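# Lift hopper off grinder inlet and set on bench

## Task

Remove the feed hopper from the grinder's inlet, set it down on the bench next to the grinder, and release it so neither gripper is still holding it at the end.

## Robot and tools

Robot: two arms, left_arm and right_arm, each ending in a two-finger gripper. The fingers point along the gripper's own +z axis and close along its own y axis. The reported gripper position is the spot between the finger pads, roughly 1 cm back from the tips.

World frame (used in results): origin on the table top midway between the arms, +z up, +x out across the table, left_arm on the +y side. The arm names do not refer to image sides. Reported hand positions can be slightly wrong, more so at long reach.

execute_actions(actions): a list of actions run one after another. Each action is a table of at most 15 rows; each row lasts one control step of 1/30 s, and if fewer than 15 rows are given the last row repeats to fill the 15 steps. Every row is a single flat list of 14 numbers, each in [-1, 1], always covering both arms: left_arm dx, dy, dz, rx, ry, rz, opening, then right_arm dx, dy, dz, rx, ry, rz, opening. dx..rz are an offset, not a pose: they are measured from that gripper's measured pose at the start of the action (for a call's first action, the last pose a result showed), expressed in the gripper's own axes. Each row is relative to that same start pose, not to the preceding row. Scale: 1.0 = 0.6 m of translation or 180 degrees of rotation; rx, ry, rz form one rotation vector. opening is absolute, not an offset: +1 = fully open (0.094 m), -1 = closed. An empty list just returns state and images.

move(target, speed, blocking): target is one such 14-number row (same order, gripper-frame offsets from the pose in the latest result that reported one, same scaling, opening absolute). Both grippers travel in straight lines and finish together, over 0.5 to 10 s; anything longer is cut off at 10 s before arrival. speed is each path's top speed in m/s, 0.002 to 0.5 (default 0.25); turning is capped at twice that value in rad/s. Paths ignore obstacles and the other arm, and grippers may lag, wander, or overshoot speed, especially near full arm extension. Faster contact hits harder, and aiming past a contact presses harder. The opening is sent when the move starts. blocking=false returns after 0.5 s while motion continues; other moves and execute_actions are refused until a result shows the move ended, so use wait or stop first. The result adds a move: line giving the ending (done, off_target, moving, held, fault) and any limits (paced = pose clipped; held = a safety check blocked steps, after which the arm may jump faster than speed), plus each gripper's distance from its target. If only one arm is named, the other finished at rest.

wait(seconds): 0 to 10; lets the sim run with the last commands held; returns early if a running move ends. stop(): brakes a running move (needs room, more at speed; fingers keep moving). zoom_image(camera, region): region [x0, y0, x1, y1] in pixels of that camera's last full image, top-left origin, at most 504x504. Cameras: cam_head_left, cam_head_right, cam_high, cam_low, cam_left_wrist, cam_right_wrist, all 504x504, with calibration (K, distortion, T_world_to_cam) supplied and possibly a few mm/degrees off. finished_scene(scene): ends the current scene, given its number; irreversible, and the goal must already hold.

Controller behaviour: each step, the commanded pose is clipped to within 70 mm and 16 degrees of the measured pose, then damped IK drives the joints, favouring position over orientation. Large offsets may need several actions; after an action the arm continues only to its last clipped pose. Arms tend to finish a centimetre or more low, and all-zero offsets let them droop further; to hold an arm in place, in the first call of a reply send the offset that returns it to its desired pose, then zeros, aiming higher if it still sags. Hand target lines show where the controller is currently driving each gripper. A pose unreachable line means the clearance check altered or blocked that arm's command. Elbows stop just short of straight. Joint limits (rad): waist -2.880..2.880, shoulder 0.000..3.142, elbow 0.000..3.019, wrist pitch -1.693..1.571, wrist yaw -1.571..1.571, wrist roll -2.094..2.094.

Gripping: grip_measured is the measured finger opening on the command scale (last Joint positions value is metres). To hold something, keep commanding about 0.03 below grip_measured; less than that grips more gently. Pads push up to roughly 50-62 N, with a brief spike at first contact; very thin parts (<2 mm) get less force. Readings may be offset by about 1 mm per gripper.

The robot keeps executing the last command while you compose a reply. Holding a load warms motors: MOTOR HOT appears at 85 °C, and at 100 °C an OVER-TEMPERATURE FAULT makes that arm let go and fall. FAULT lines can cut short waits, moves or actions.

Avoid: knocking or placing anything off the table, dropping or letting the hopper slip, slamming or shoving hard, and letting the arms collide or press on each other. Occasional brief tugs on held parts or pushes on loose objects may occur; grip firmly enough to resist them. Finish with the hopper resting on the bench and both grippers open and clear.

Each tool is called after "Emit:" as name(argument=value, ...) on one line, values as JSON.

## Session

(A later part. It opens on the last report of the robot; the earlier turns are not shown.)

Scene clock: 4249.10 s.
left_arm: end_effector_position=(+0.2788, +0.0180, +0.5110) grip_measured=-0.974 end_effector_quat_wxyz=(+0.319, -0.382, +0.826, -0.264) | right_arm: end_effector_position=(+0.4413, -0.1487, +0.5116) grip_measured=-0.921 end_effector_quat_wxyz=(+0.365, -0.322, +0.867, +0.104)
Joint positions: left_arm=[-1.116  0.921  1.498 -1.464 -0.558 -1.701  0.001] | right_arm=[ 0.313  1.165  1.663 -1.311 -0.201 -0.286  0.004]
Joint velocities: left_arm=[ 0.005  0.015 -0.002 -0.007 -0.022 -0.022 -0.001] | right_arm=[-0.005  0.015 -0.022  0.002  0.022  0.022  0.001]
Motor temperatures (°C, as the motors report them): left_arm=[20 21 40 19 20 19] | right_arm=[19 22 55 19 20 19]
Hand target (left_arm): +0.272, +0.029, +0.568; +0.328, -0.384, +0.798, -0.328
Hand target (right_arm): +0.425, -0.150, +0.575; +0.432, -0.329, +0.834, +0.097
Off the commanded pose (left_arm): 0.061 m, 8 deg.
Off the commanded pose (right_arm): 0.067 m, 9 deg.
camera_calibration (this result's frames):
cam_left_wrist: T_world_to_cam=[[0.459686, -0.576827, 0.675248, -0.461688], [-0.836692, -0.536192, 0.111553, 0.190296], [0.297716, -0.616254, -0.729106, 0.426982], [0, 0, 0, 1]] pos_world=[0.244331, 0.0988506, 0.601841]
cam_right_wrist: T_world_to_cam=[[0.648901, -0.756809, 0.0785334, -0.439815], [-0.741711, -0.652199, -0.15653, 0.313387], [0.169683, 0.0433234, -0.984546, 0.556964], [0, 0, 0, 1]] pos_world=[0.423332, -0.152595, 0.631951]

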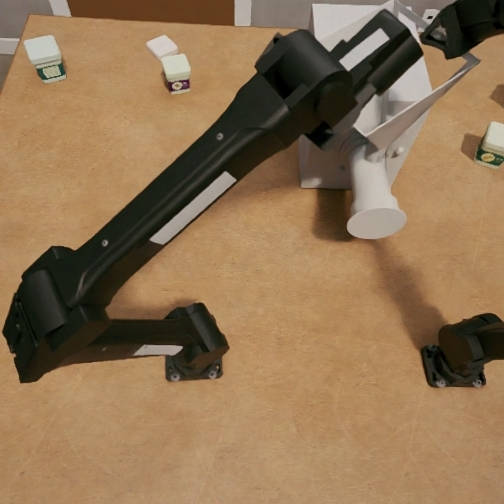

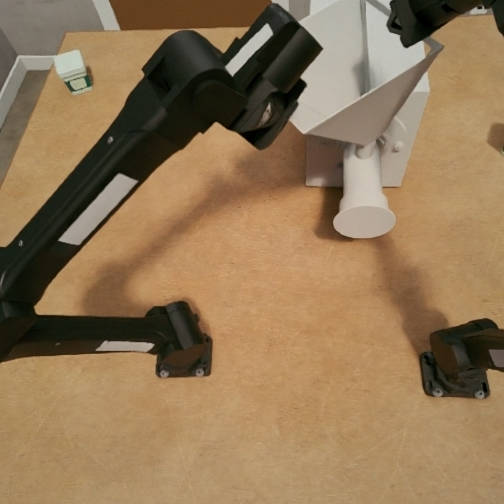

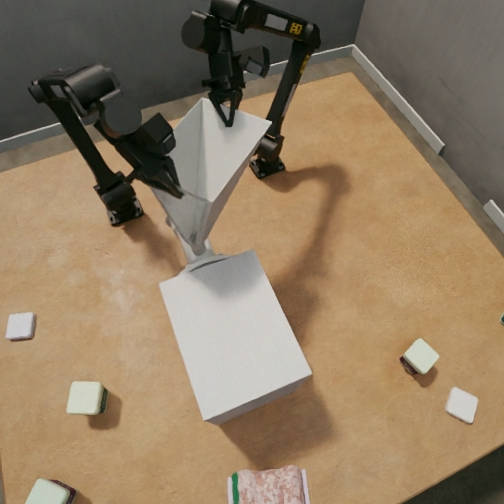

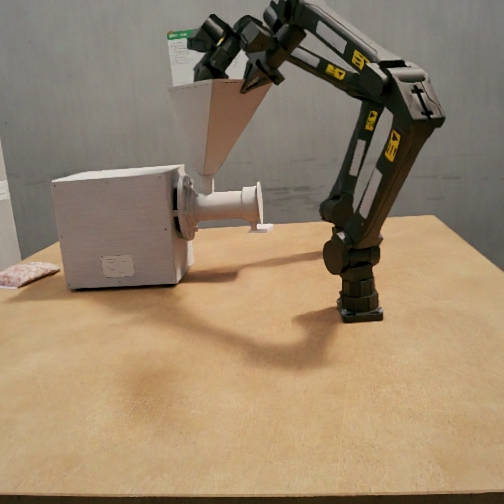

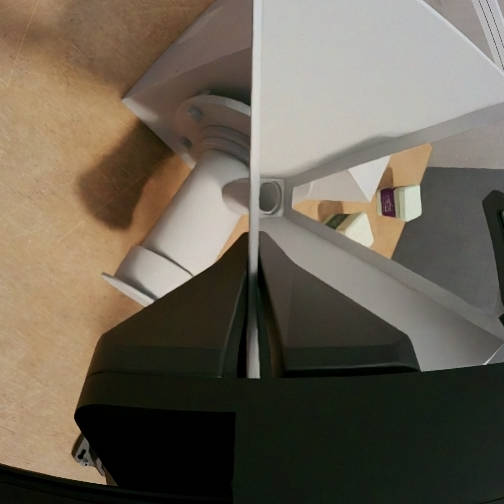

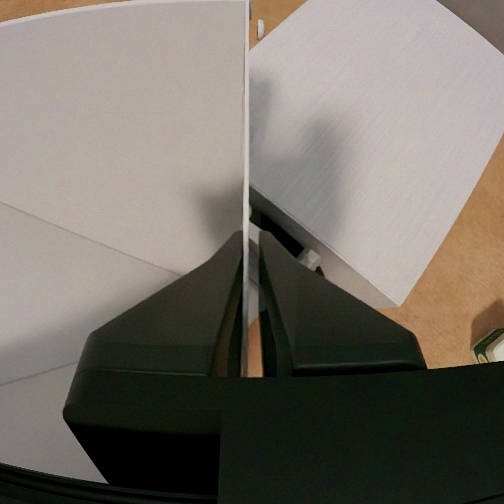

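Emit:
execute_actions(actions=[[[-0.0085,-0.0136,-0.0169,0.009,0.001,-0.0035,-1.0,-0.0746,0.001,-0.088,0.0186,-0.0435,-0.0146,-1.0]],[[-0.0395,-0.0633,-0.0788,0.043,0.005,-0.0164,-1.0,-0.0746,0.001,-0.088,0.0186,-0.0435,-0.0146,-1.0]],[[-0.0085,-0.0136,-0.0169,0.009,0.001,-0.0035,-1.0,-0.0746,0.001,-0.088,0.0186,-0.0435,-0.0146,-1.0]],[[-0.0395,-0.0633,-0.0788,0.043,0.005,-0.0164,-1.0,-0.0746,0.001,-0.088,0.0186,-0.0435,-0.0146,-1.0]],[[-0.0085,-0.0136,-0.0169,0.009,0.001,-0.0035,-1.0,-0.0746,0.001,-0.088,0.0186,-0.0435,-0.0146,-1.0]],[[-0.0395,-0.0633,-0.0788,0.043,0.005,-0.0164,-1.0,-0.0746,0.001,-0.088,0.0186,-0.0435,-0.0146,-1.0]]])

Scene clock: 4263.60 s.
left_arm: end_effector_position=(+0.2760, +0.0234, +0.5314) grip_measured=-0.974 end_effector_quat_wxyz=(+0.326, -0.371, +0.825, -0.276) | right_arm: end_effector_position=(+0.4355, -0.1470, +0.5373) grip_measured=-0.904 end_effector_quat_wxyz=(+0.390, -0.304, +0.866, +0.076)
Joint positions: left_arm=[-1.116  0.916  1.543 -1.475 -0.56  -1.668  0.001] | right_arm=[ 0.361  1.155  1.711 -1.314 -0.101 -0.24   0.005]
Joint velocities: left_arm=[-0.015  0.005  0.007  0.002  0.037 -0.051  0.001] | right_arm=[-0.005 -0.005 -0.007 -0.007 -0.037  0.051 -0.001]
Motor temperatures (°C, as the motors report them): left_arm=[20 21 41 19 20 19] | right_arm=[19 22 56 19 20 19]
Hand target (left_arm): +0.269, +0.031, +0.583; +0.333, -0.373, +0.799, -0.335
Hand target (right_arm): +0.425, -0.148, +0.592; +0.449, -0.309, +0.836, +0.069
Off the commanded pose (left_arm): 0.055 m, 7 deg.
Off the commanded pose (right_arm): 0.058 m, 8 deg.
camera_calibration (this result's frames):
cam_left_wrist: T_world_to_cam=[[0.429215, -0.57979, 0.692545, -0.471816], [-0.850058, -0.518449, 0.0927965, 0.201761], [0.305247, -0.628533, -0.715381, 0.436876], [0, 0, 0, 1]] pos_world=[0.240664, 0.10564, 0.620564]
cam_right_wrist: T_world_to_cam=[[0.600029, -0.789489, 0.129118, -0.447498], [-0.766748, -0.6136, -0.188662, 0.348107], [0.228173, 0.0142021, -0.973517, 0.547491], [0, 0, 0, 1]] pos_world=[0.410499, -0.147472, 0.656447]

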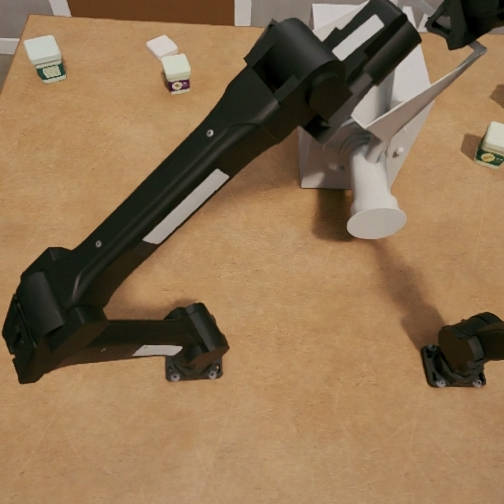

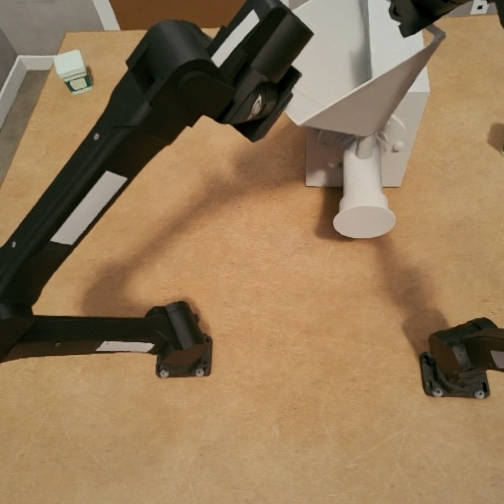

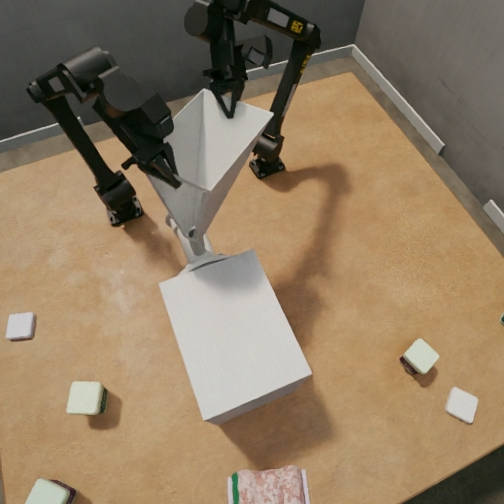

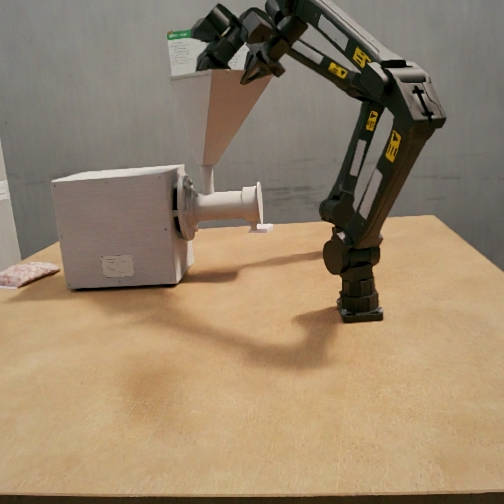

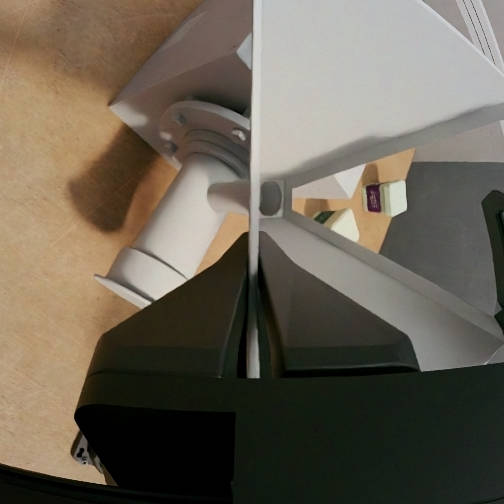

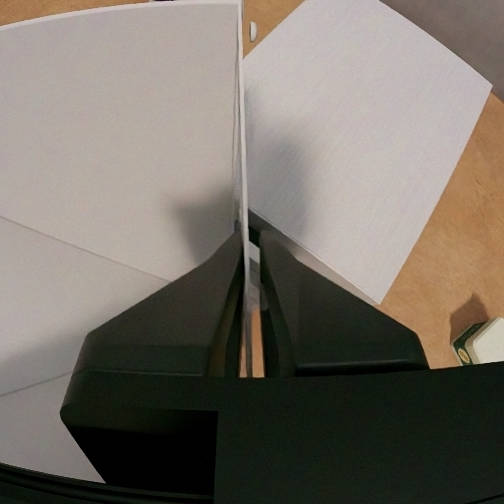

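Emit:
zoom_image(camera="cam_low", region=[150, 60, 290, 230])

Region (150, 60, 290, 230) of cam_low's 504x504 image, scaled by 2.965, with more detail than that image has; it fills the left 415 columns of this view, and the rest is white.

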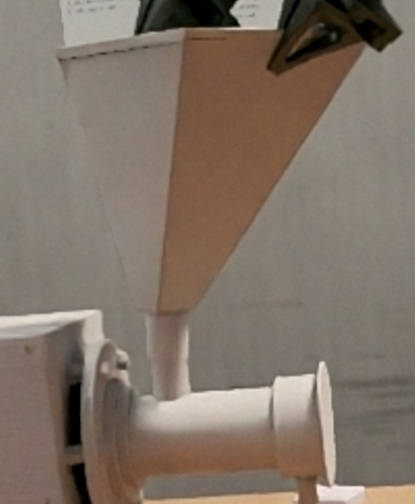

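Emit:
execute_actions(actions=[[[-0.0085,-0.0136,-0.0169,0.009,0.001,-0.0035,-1.0,-0.0746,0.001,-0.088,0.0186,-0.04,-0.0146,-1.0]],[[-0.0395,-0.0633,-0.0788,0.043,0.005,-0.0164,-1.0,-0.0746,0.001,-0.088,0.0186,-0.04,-0.0146,-1.0]],[[-0.0085,-0.0136,-0.0169,0.009,0.001,-0.0035,-1.0,-0.0746,0.001,-0.088,0.0186,-0.04,-0.0146,-1.0]],[[-0.0395,-0.0633,-0.0788,0.043,0.005,-0.0164,-1.0,-0.0746,0.001,-0.088,0.0186,-0.04,-0.0146,-1.0]]])

Scene clock: 4279.73 s.
left_arm: end_effector_position=(+0.2640, +0.0390, +0.5656) grip_measured=-0.973 end_effector_quat_wxyz=(+0.332, -0.351, +0.821, -0.305) | right_arm: end_effector_position=(+0.4134, -0.1393, +0.5846) grip_measured=-0.887 end_effector_quat_wxyz=(+0.418, -0.296, +0.858, +0.032)
Joint positions: left_arm=[-1.116  0.885  1.607 -1.49  -0.544 -1.61   0.001] | right_arm=[ 0.468  1.16   1.838 -1.386  0.07  -0.197  0.005]
Joint velocities: left_arm=[-0.015 -0.015  0.017 -0.017  0.022  0.051 -0.001] | right_arm=[-0.005  0.005  0.002 -0.012  0.007 -0.007 -0.001]
Motor temperatures (°C, as the motors report them): left_arm=[20 21 42 19 20 19] | right_arm=[19 22 56 19 20 19]
Hand target (left_arm): +0.259, +0.044, +0.609; +0.335, -0.359, +0.795, -0.357
Hand target (right_arm): +0.405, -0.139, +0.629; +0.466, -0.303, +0.831, +0.028
Off the commanded pose (left_arm): 0.046 m, 7 deg.
Off the commanded pose (right_arm): 0.047 m, 6 deg.
camera_calibration (this result's frames):
cam_left_wrist: T_world_to_cam=[[0.36991, -0.575248, 0.729558, -0.486735], [-0.877108, -0.475154, 0.0700693, 0.214793], [0.306345, -0.665821, -0.68032, 0.456247], [0, 0, 0, 1]] pos_world=[0.228676, 0.125845, 0.650445]
cam_right_wrist: T_world_to_cam=[[0.547822, -0.8077, 0.217972, -0.46721], [-0.779117, -0.587471, -0.218758, 0.371075], [0.304743, -0.0499851, -0.951122, 0.544812], [0, 0, 0, 1]] pos_world=[0.379031, -0.132138, 0.701197]

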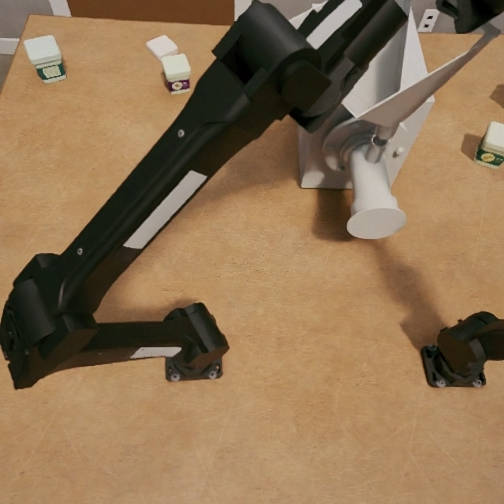

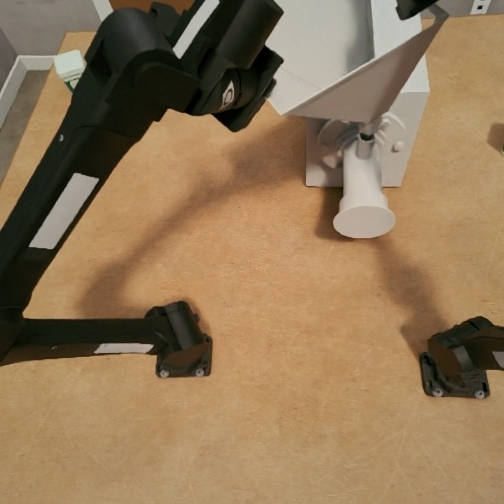

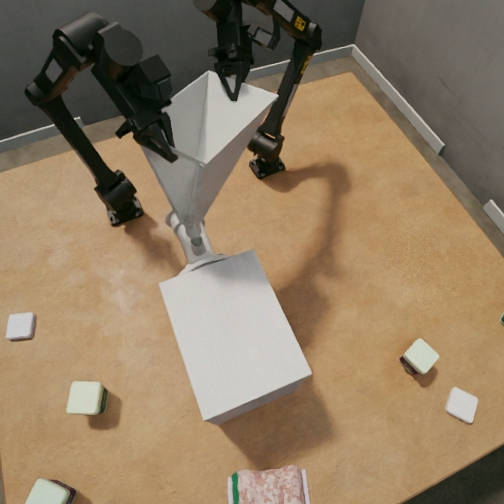

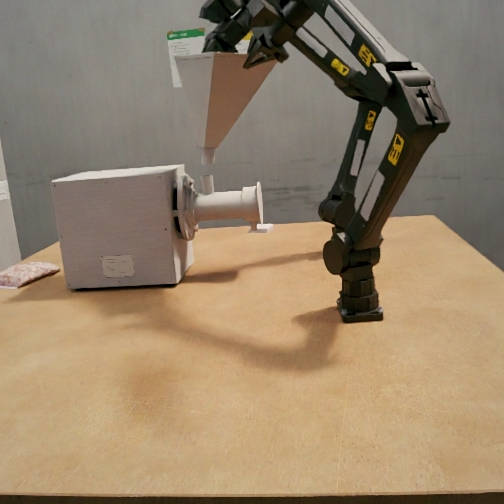

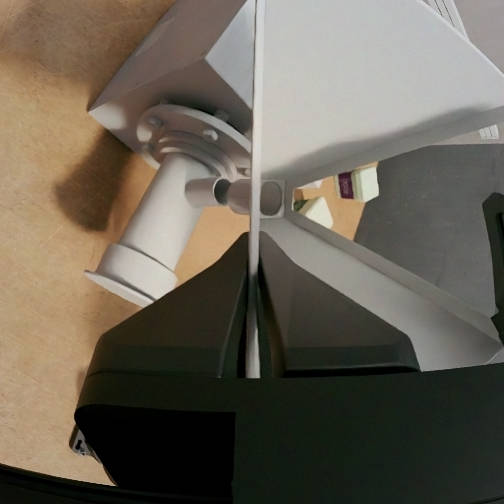

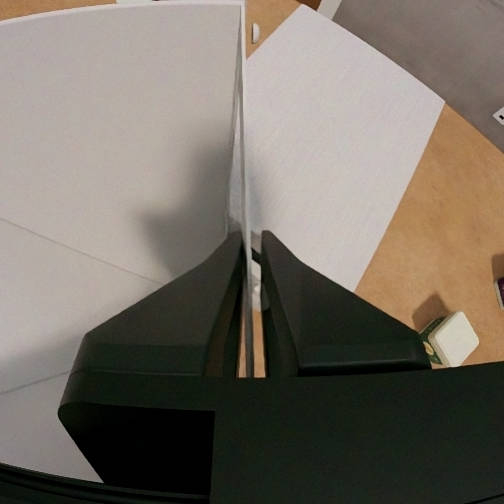

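Emit:
execute_actions(actions=[])

Scene clock: 4302.90 s.
left_arm: end_effector_position=(+0.2640, +0.0391, +0.5656) grip_measured=-0.973 end_effector_quat_wxyz=(+0.332, -0.351, +0.821, -0.305) | right_arm: end_effector_position=(+0.4135, -0.1391, +0.5844) grip_measured=-0.887 end_effector_quat_wxyz=(+0.418, -0.296, +0.858, +0.032)
Joint positions: left_arm=[-1.116  0.885  1.607 -1.49  -0.544 -1.61   0.001] | right_arm=[ 0.469  1.16   1.838 -1.386  0.07  -0.197  0.005]
Joint velocities: left_arm=[ 0.005 -0.015 -0.012 -0.002  0.022  0.022 -0.   ] | right_arm=[-0.015 -0.005  0.012  0.002 -0.022 -0.037  0.   ]
Motor temperatures (°C, as the motors report them): left_arm=[20 21 41 19 20 19] | right_arm=[19 22 55 19 20 19]
Hand target (left_arm): +0.259, +0.044, +0.609; +0.335, -0.359, +0.795, -0.356
Hand target (right_arm): +0.405, -0.139, +0.629; +0.466, -0.303, +0.831, +0.028
Off the commanded pose (left_arm): 0.046 m, 7 deg.
Off the commanded pose (right_arm): 0.047 m, 6 deg.
camera_calibration (this result's frames):
cam_left_wrist: T_world_to_cam=[[0.370052, -0.575488, 0.729298, -0.486531], [-0.877095, -0.475177, 0.0700831, 0.214785], [0.306214, -0.665597, -0.680598, 0.456432], [0, 0, 0, 1]] pos_world=[0.228662, 0.125868, 0.65042]
cam_right_wrist: T_world_to_cam=[[0.548028, -0.807645, 0.217658, -0.466933], [-0.779137, -0.587557, -0.218457, 0.371056], [0.304322, -0.0498648, -0.951263, 0.544929], [0, 0, 0, 1]] pos_world=[0.379162, -0.131927, 0.701062]

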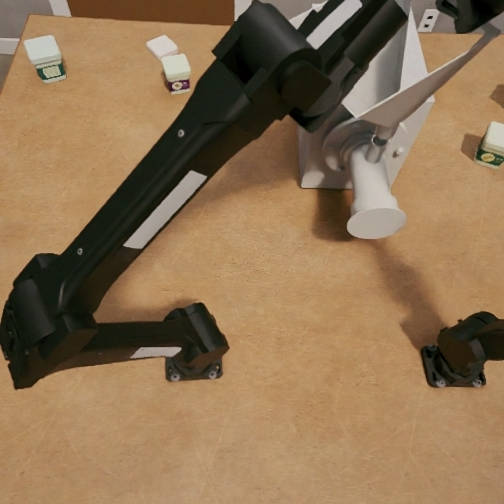

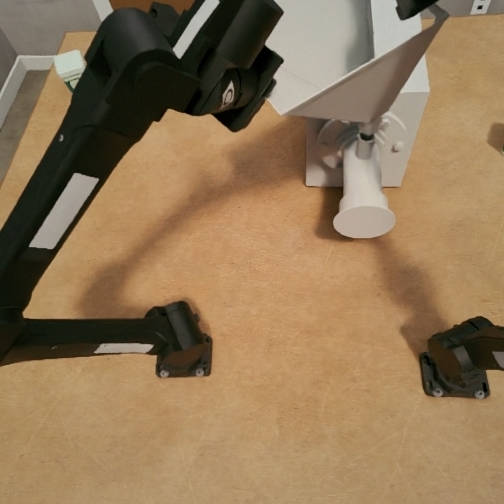

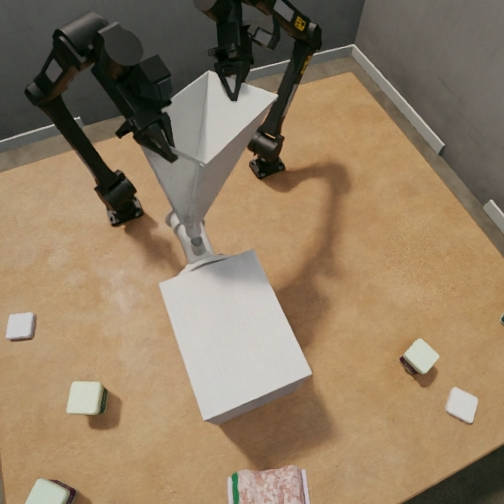

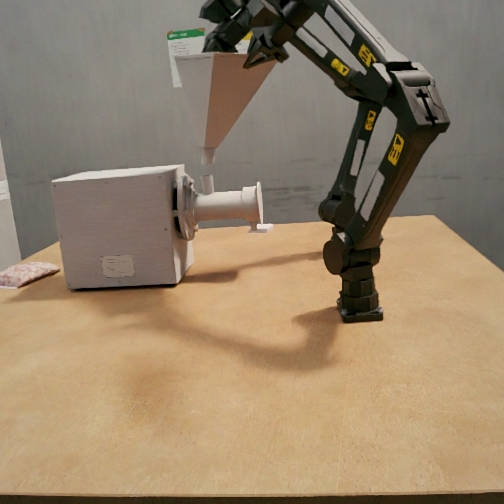

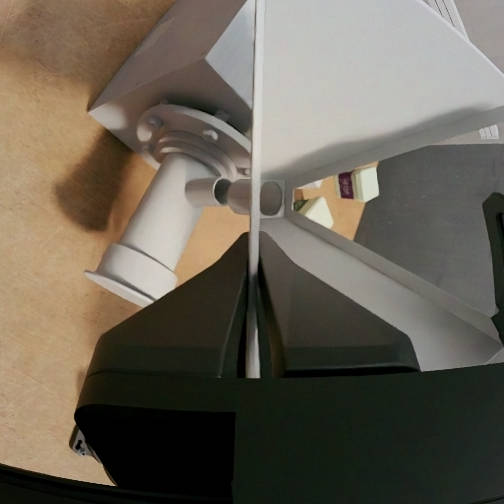

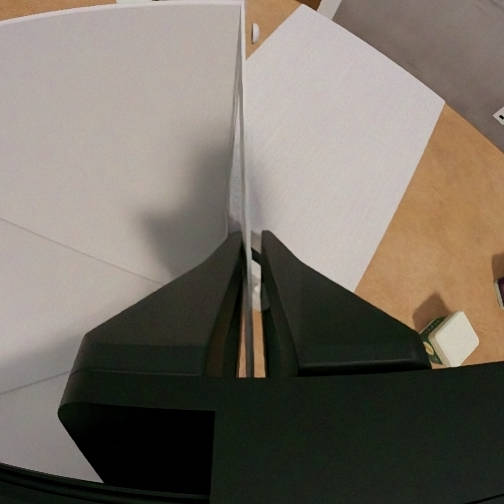

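Emit:
execute_actions(actions=[[[-0.0374,-0.0705,-0.0719,0.0307,0.0028,-0.0202,-1.0,-0.0734,-0.0137,-0.0795,0.0088,-0.0325,-0.011,-1.0]]])

Scene clock: 4340.87 s.
left_arm: end_effector_position=(+0.2625, +0.0405, +0.5859) grip_measured=-0.973 end_effector_quat_wxyz=(+0.332, -0.346, +0.823, -0.305) | right_arm: end_effector_position=(+0.4107, -0.1394, +0.6050) grip_measured=-0.890 end_effector_quat_wxyz=(+0.419, -0.295, +0.858, +0.033)
Joint positions: left_arm=[-1.116  0.916  1.689 -1.538 -0.541 -1.599  0.001] | right_arm=[ 0.471  1.192  1.93  -1.444  0.07  -0.193  0.005]
Joint velocities: left_arm=[-0.005  0.015 -0.002  0.007 -0.037 -0.051 -0.001] | right_arm=[-0.005  0.005 -0.002  0.007  0.007  0.037 -0.   ]
Motor temperatures (°C, as the motors report them): left_arm=[20 20 41 19 20 19] | right_arm=[19 22 55 19 20 19]
Hand target (left_arm): +0.257, +0.046, +0.627; +0.334, -0.358, +0.796, -0.356
Hand target (right_arm): +0.402, -0.141, +0.647; +0.466, -0.302, +0.831, +0.027
Off the commanded pose (left_arm): 0.044 m, 7 deg.
Off the commanded pose (right_arm): 0.045 m, 6 deg.
camera_calibration (this result's frames):
cam_left_wrist: T_world_to_cam=[[0.363074, -0.581585, 0.727967, -0.497174], [-0.881426, -0.467693, 0.0659641, 0.216033], [0.302102, -0.665599, -0.682431, 0.473802], [0, 0, 0, 1]] pos_world=[0.227792, 0.12725, 0.671013]
cam_right_wrist: T_world_to_cam=[[0.547828, -0.808544, 0.214804, -0.468415], [-0.779004, -0.586631, -0.221396, 0.375123], [0.305019, -0.0460462, -0.951233, 0.56555], [0, 0, 0, 1]] pos_world=[0.37633, -0.132634, 0.721637]

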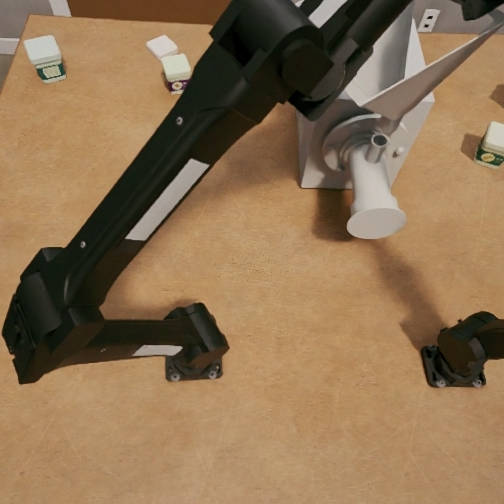

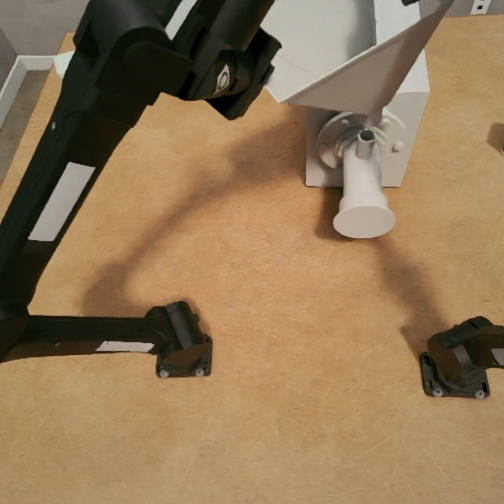

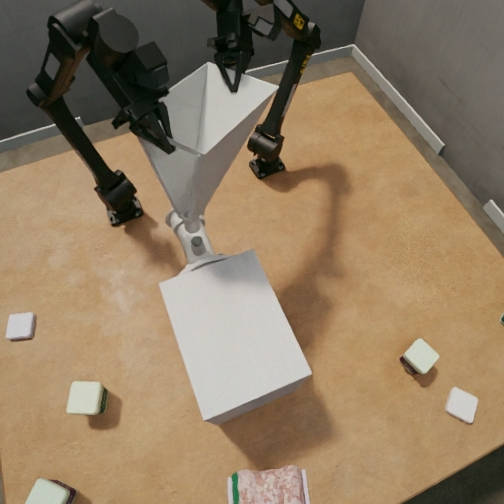

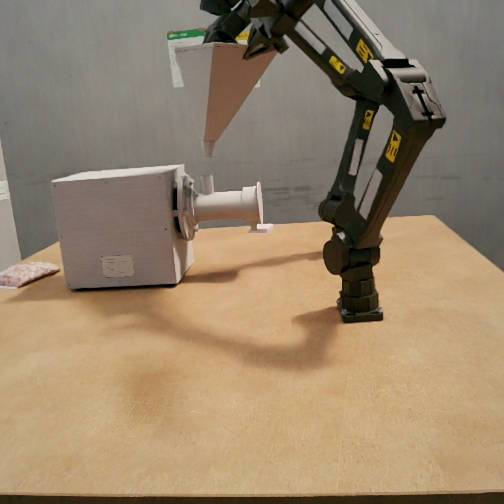

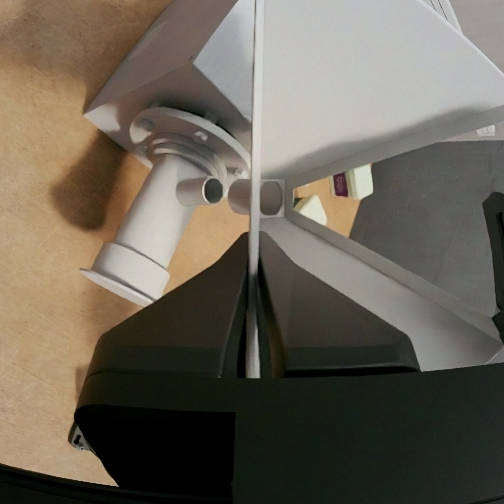

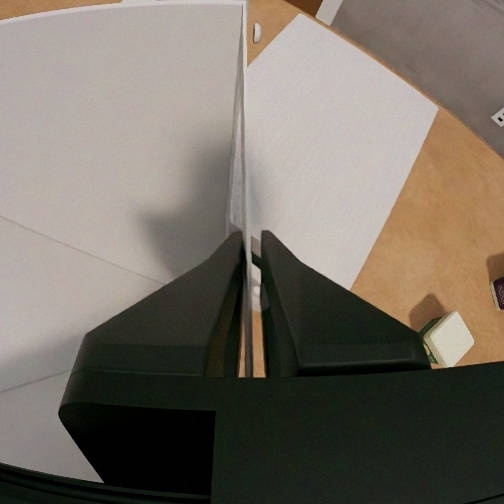

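Emit:
execute_actions(actions=[[[-0.068,-0.0195,-0.0617,0.0307,0.0028,-0.0202,-1.0,-0.0732,0.0302,-0.0387,0.0088,-0.0325,-0.011,-1.0]],[[-0.068,-0.0195,-0.0617,0.0307,0.0028,-0.0202,-1.0,-0.0732,0.0302,-0.0387,0.0088,-0.0325,-0.011,-1.0]]])

Scene clock: 4415.47 s.
left_arm: end_effector_position=(+0.2585, +0.1015, +0.5900) grip_measured=-0.972 end_effector_quat_wxyz=(+0.307, -0.342, +0.834, -0.304) | right_arm: end_effector_position=(+0.4092, -0.0755, +0.6058) grip_measured=-0.878 end_effector_quat_wxyz=(+0.419, -0.302, +0.856, +0.027)
Joint positions: left_arm=[-0.822  0.83   1.692 -1.569 -0.273 -1.397  0.001] | right_arm=[ 0.653  1.278  2.004 -1.45   0.213 -0.091  0.006]
Joint velocities: left_arm=[ 0.015 -0.005  0.007 -0.022 -0.037 -0.037 -0.001] | right_arm=[-0.005 -0.015  0.012 -0.007  0.051 -0.066  0.   ]
Motor temperatures (°C, as the motors report them): left_arm=[20 20 41 19 20 19] | right_arm=[19 22 55 19 21 19]
Hand target (left_arm): +0.256, +0.106, +0.632; +0.327, -0.351, +0.802, -0.356
Hand target (right_arm): +0.401, -0.081, +0.648; +0.467, -0.306, +0.829, +0.026
Off the commanded pose (left_arm): 0.044 m, 7 deg.
Off the commanded pose (right_arm): 0.045 m, 6 deg.
camera_calibration (this result's frames):
cam_left_wrist: T_world_to_cam=[[0.379726, -0.587708, 0.714428, -0.458845], [-0.890617, -0.441127, 0.110488, 0.214156], [0.250219, -0.678237, -0.690931, 0.538121], [0, 0, 0, 1]] pos_world=[0.230318, 0.189777, 0.675954]
cam_right_wrist: T_world_to_cam=[[0.552531, -0.800441, 0.232385, -0.428106], [-0.772805, -0.596426, -0.216906, 0.405608], [0.312221, -0.0597412, -0.948129, 0.563851], [0, 0, 0, 1]] pos_world=[0.373951, -0.0670736, 0.722068]

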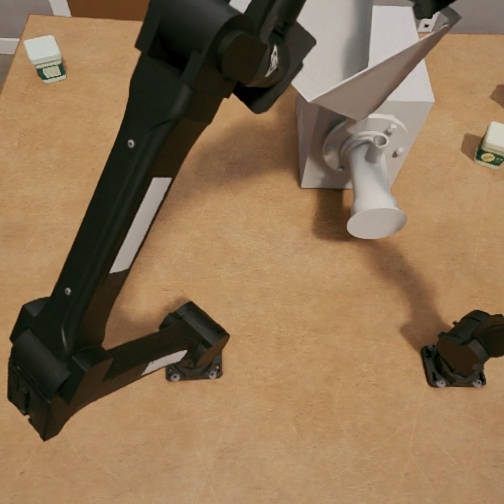

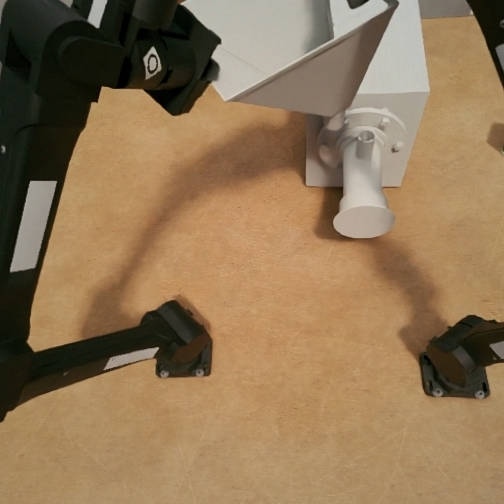

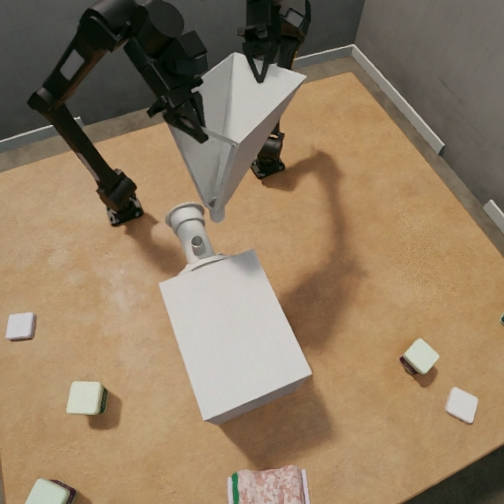

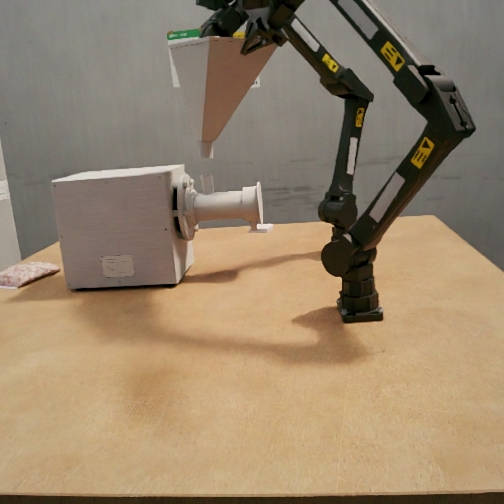

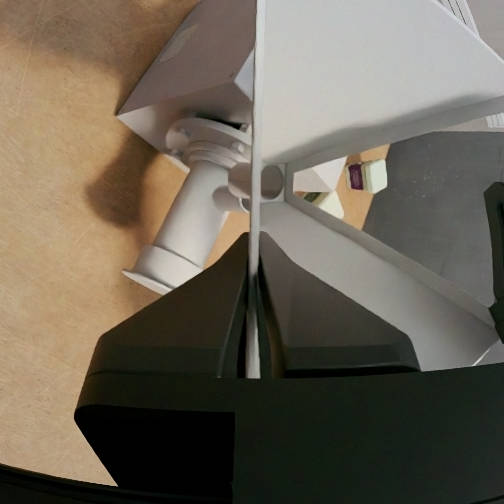

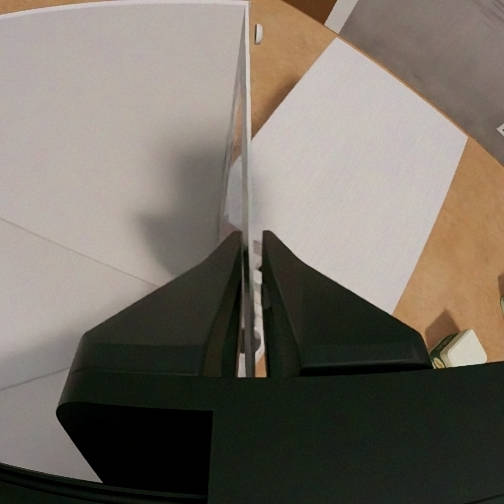

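Emit:
execute_actions(actions=[[[-0.0746,-0.0233,-0.0513,0.033,0.0028,-0.0202,-1.0,-0.0783,0.021,-0.0275,0.0088,-0.0325,-0.011,-1.0]],[[-0.0746,-0.0233,-0.0513,0.033,0.0028,-0.0202,-1.0,-0.0783,0.021,-0.0275,0.0088,-0.0325,-0.011,-1.0]]])

Scene clock: 4428.03 s.
left_arm: end_effector_position=(+0.2854, +0.1617, +0.5827) grip_measured=-0.968 end_effector_quat_wxyz=(+0.249, -0.333, +0.849, -0.326) | right_arm: end_effector_position=(+0.4367, -0.0092, +0.5967) grip_measured=-0.857 end_effector_quat_wxyz=(+0.420, -0.307, +0.854, +0.010)
Joint positions: left_arm=[-0.128  0.86   1.711 -1.639  0.362 -0.95   0.001] | right_arm=[ 0.753  1.432  2.124 -1.441  0.313 -0.043  0.007]
Joint velocities: left_arm=[-0.015  0.015  0.032 -0.002  0.022 -0.007 -0.001] | right_arm=[ 0.005 -0.005  0.012 -0.002 -0.066 -0.037 -0.001]
Motor temperatures (°C, as the motors report them): left_arm=[20 20 41 19 20 19] | right_arm=[19 22 54 19 21 19]
Hand target (left_arm): +0.276, +0.162, +0.626; +0.282, -0.347, +0.817, -0.365
Hand target (right_arm): +0.424, -0.016, +0.641; +0.466, -0.311, +0.828, +0.015
Off the commanded pose (left_arm): 0.047 m, 7 deg.
Off the commanded pose (right_arm): 0.048 m, 6 deg.
camera_calibration (this result's frames):
cam_left_wrist: T_world_to_cam=[[0.39831, -0.572014, 0.717042, -0.437848], [-0.906437, -0.365148, 0.212224, 0.198447], [0.140431, -0.734485, -0.663936, 0.591858], [0, 0, 0, 1]] pos_world=[0.271164, 0.256719, 0.664796]
cam_right_wrist: T_world_to_cam=[[0.544688, -0.795557, 0.265337, -0.404273], [-0.773535, -0.598819, -0.207508, 0.459115], [0.323973, -0.0922206, -0.941561, 0.541257], [0, 0, 0, 1]] pos_world=[0.399991, 0.00321941, 0.712165]

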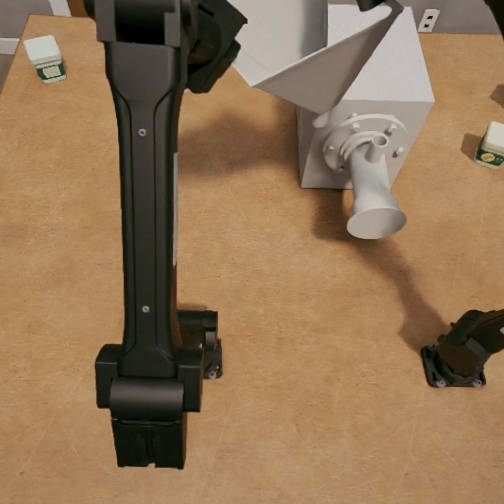

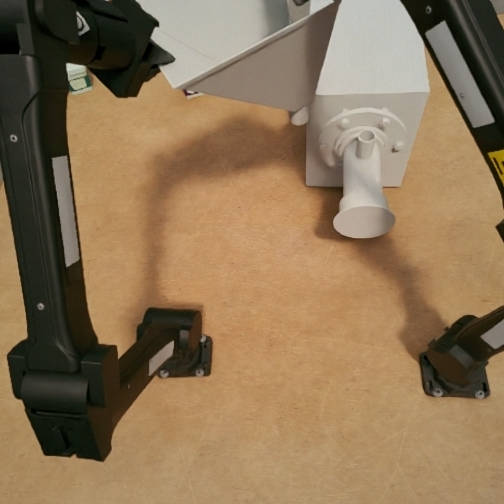

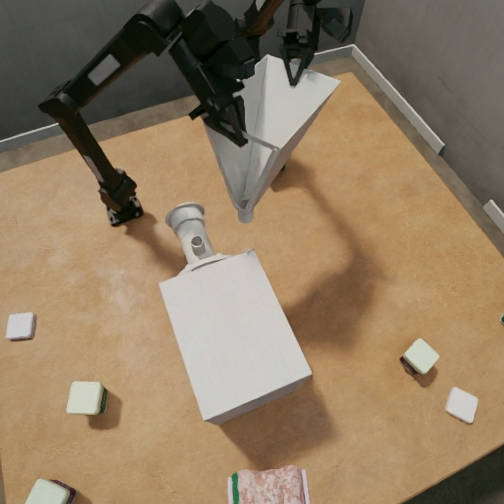

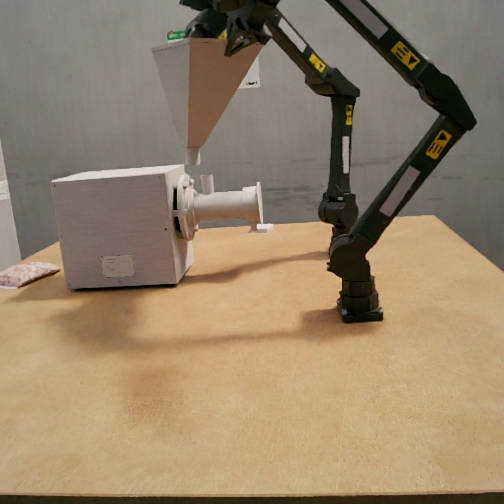

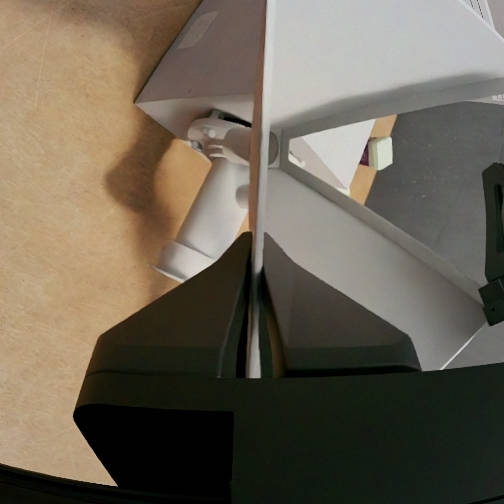

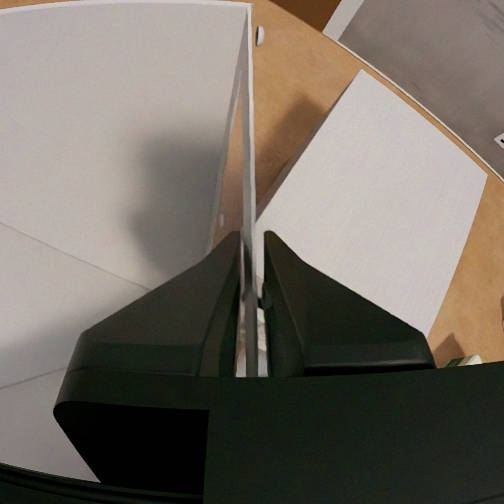

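Emit:
execute_actions(actions=[[[-0.0645,-0.025,-0.066,0.033,0.0028,-0.0202,-1.0,-0.0782,0.0153,-0.0342,0.0088,-0.0325,-0.011,-1.0]],[[-0.0645,-0.02,-0.05,0.033,0.0028,-0.0202,-1.0,-0.066,0.018,-0.022,0.0088,-0.0325,-0.011,-1.0]]])

Scene clock: 4451.77 s.
left_arm: end_effector_position=(+0.3281, +0.2294, +0.5910) grip_measured=-0.928 end_effector_quat_wxyz=(+0.269, -0.295, +0.833, -0.383) | right_arm: end_effector_position=(+0.4595, +0.0544, +0.6192) grip_measured=-0.898 end_effector_quat_wxyz=(+0.468, -0.285, +0.836, +0.015)
Joint positions: left_arm=[ 0.355  0.973  1.741 -1.705  0.801 -0.525  0.003] | right_arm=[ 0.832  1.577  2.299 -1.379  0.41   0.003  0.005]
Joint velocities: left_arm=[-0.005  0.005 -0.002 -0.022 -0.007 -0.007 -0.002] | right_arm=[-0.005  0.005  0.017  0.007 -0.022 -0.022  0.   ]
Motor temperatures (°C, as the motors report them): left_arm=[20 20 41 19 21 19] | right_arm=[19 22 54 19 21 19]
Hand target (left_arm): +0.316, +0.225, +0.621; +0.276, -0.331, +0.803, -0.411
Hand target (right_arm): +0.451, +0.048, +0.642; +0.487, -0.305, +0.818, +0.004
Off the commanded pose (left_arm): 0.033 m, 6 deg.
Off the commanded pose (right_arm): 0.026 m, 4 deg.
joint sent to its limit (left arm) — the command would take joint 4 (wrist pitch) past its lower limit, so that joint was sent only as far as its limit.
camera_calibration (this result's frames):
cam_left_wrist: T_world_to_cam=[[0.280437, -0.538559, 0.79455, -0.436933], [-0.947464, -0.287979, 0.139212, 0.29895], [0.15384, -0.791848, -0.591025, 0.606843], [0, 0, 0, 1]] pos_world=[0.31242, 0.331304, 0.664207]
cam_right_wrist: T_world_to_cam=[[0.501069, -0.82292, 0.26783, -0.352135], [-0.761955, -0.566244, -0.314312, 0.578547], [0.410311, -0.0465821, -0.910755, 0.499693], [0, 0, 0, 1]] pos_world=[0.412241, 0.061097, 0.731255]

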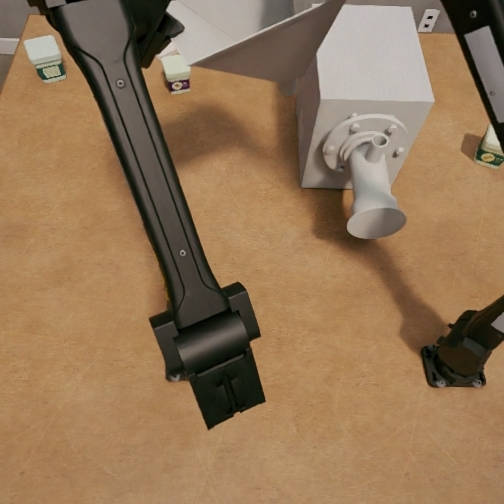

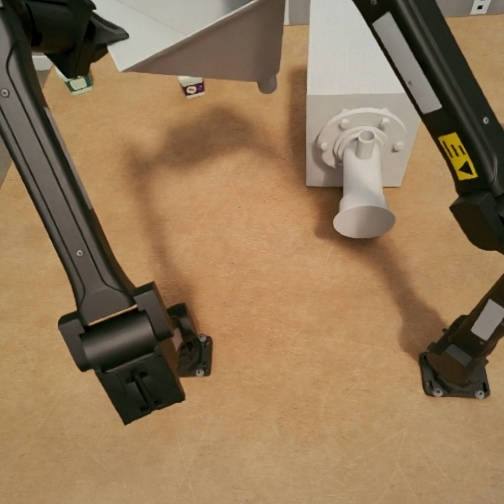

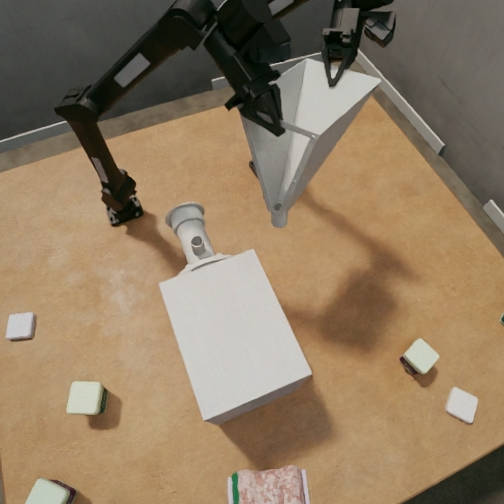

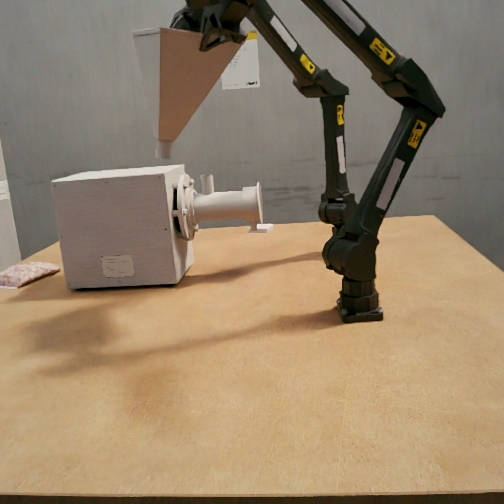

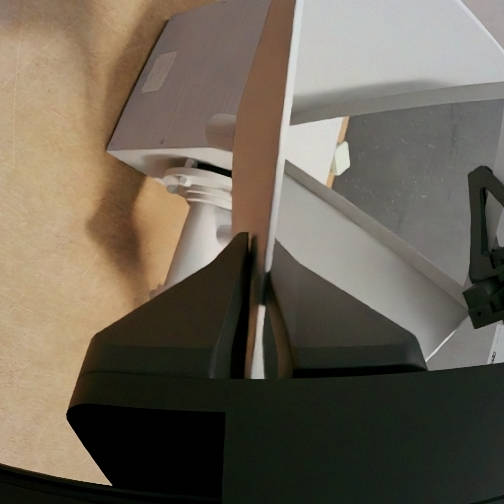

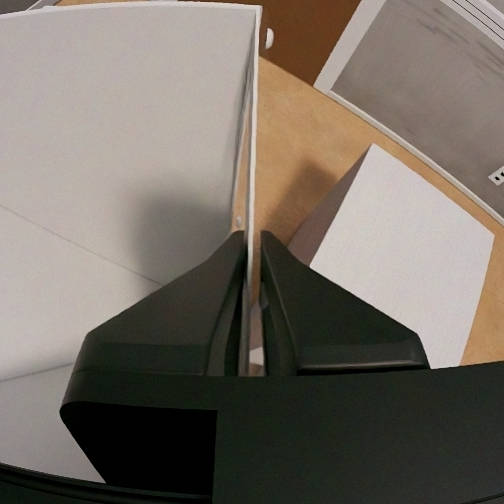

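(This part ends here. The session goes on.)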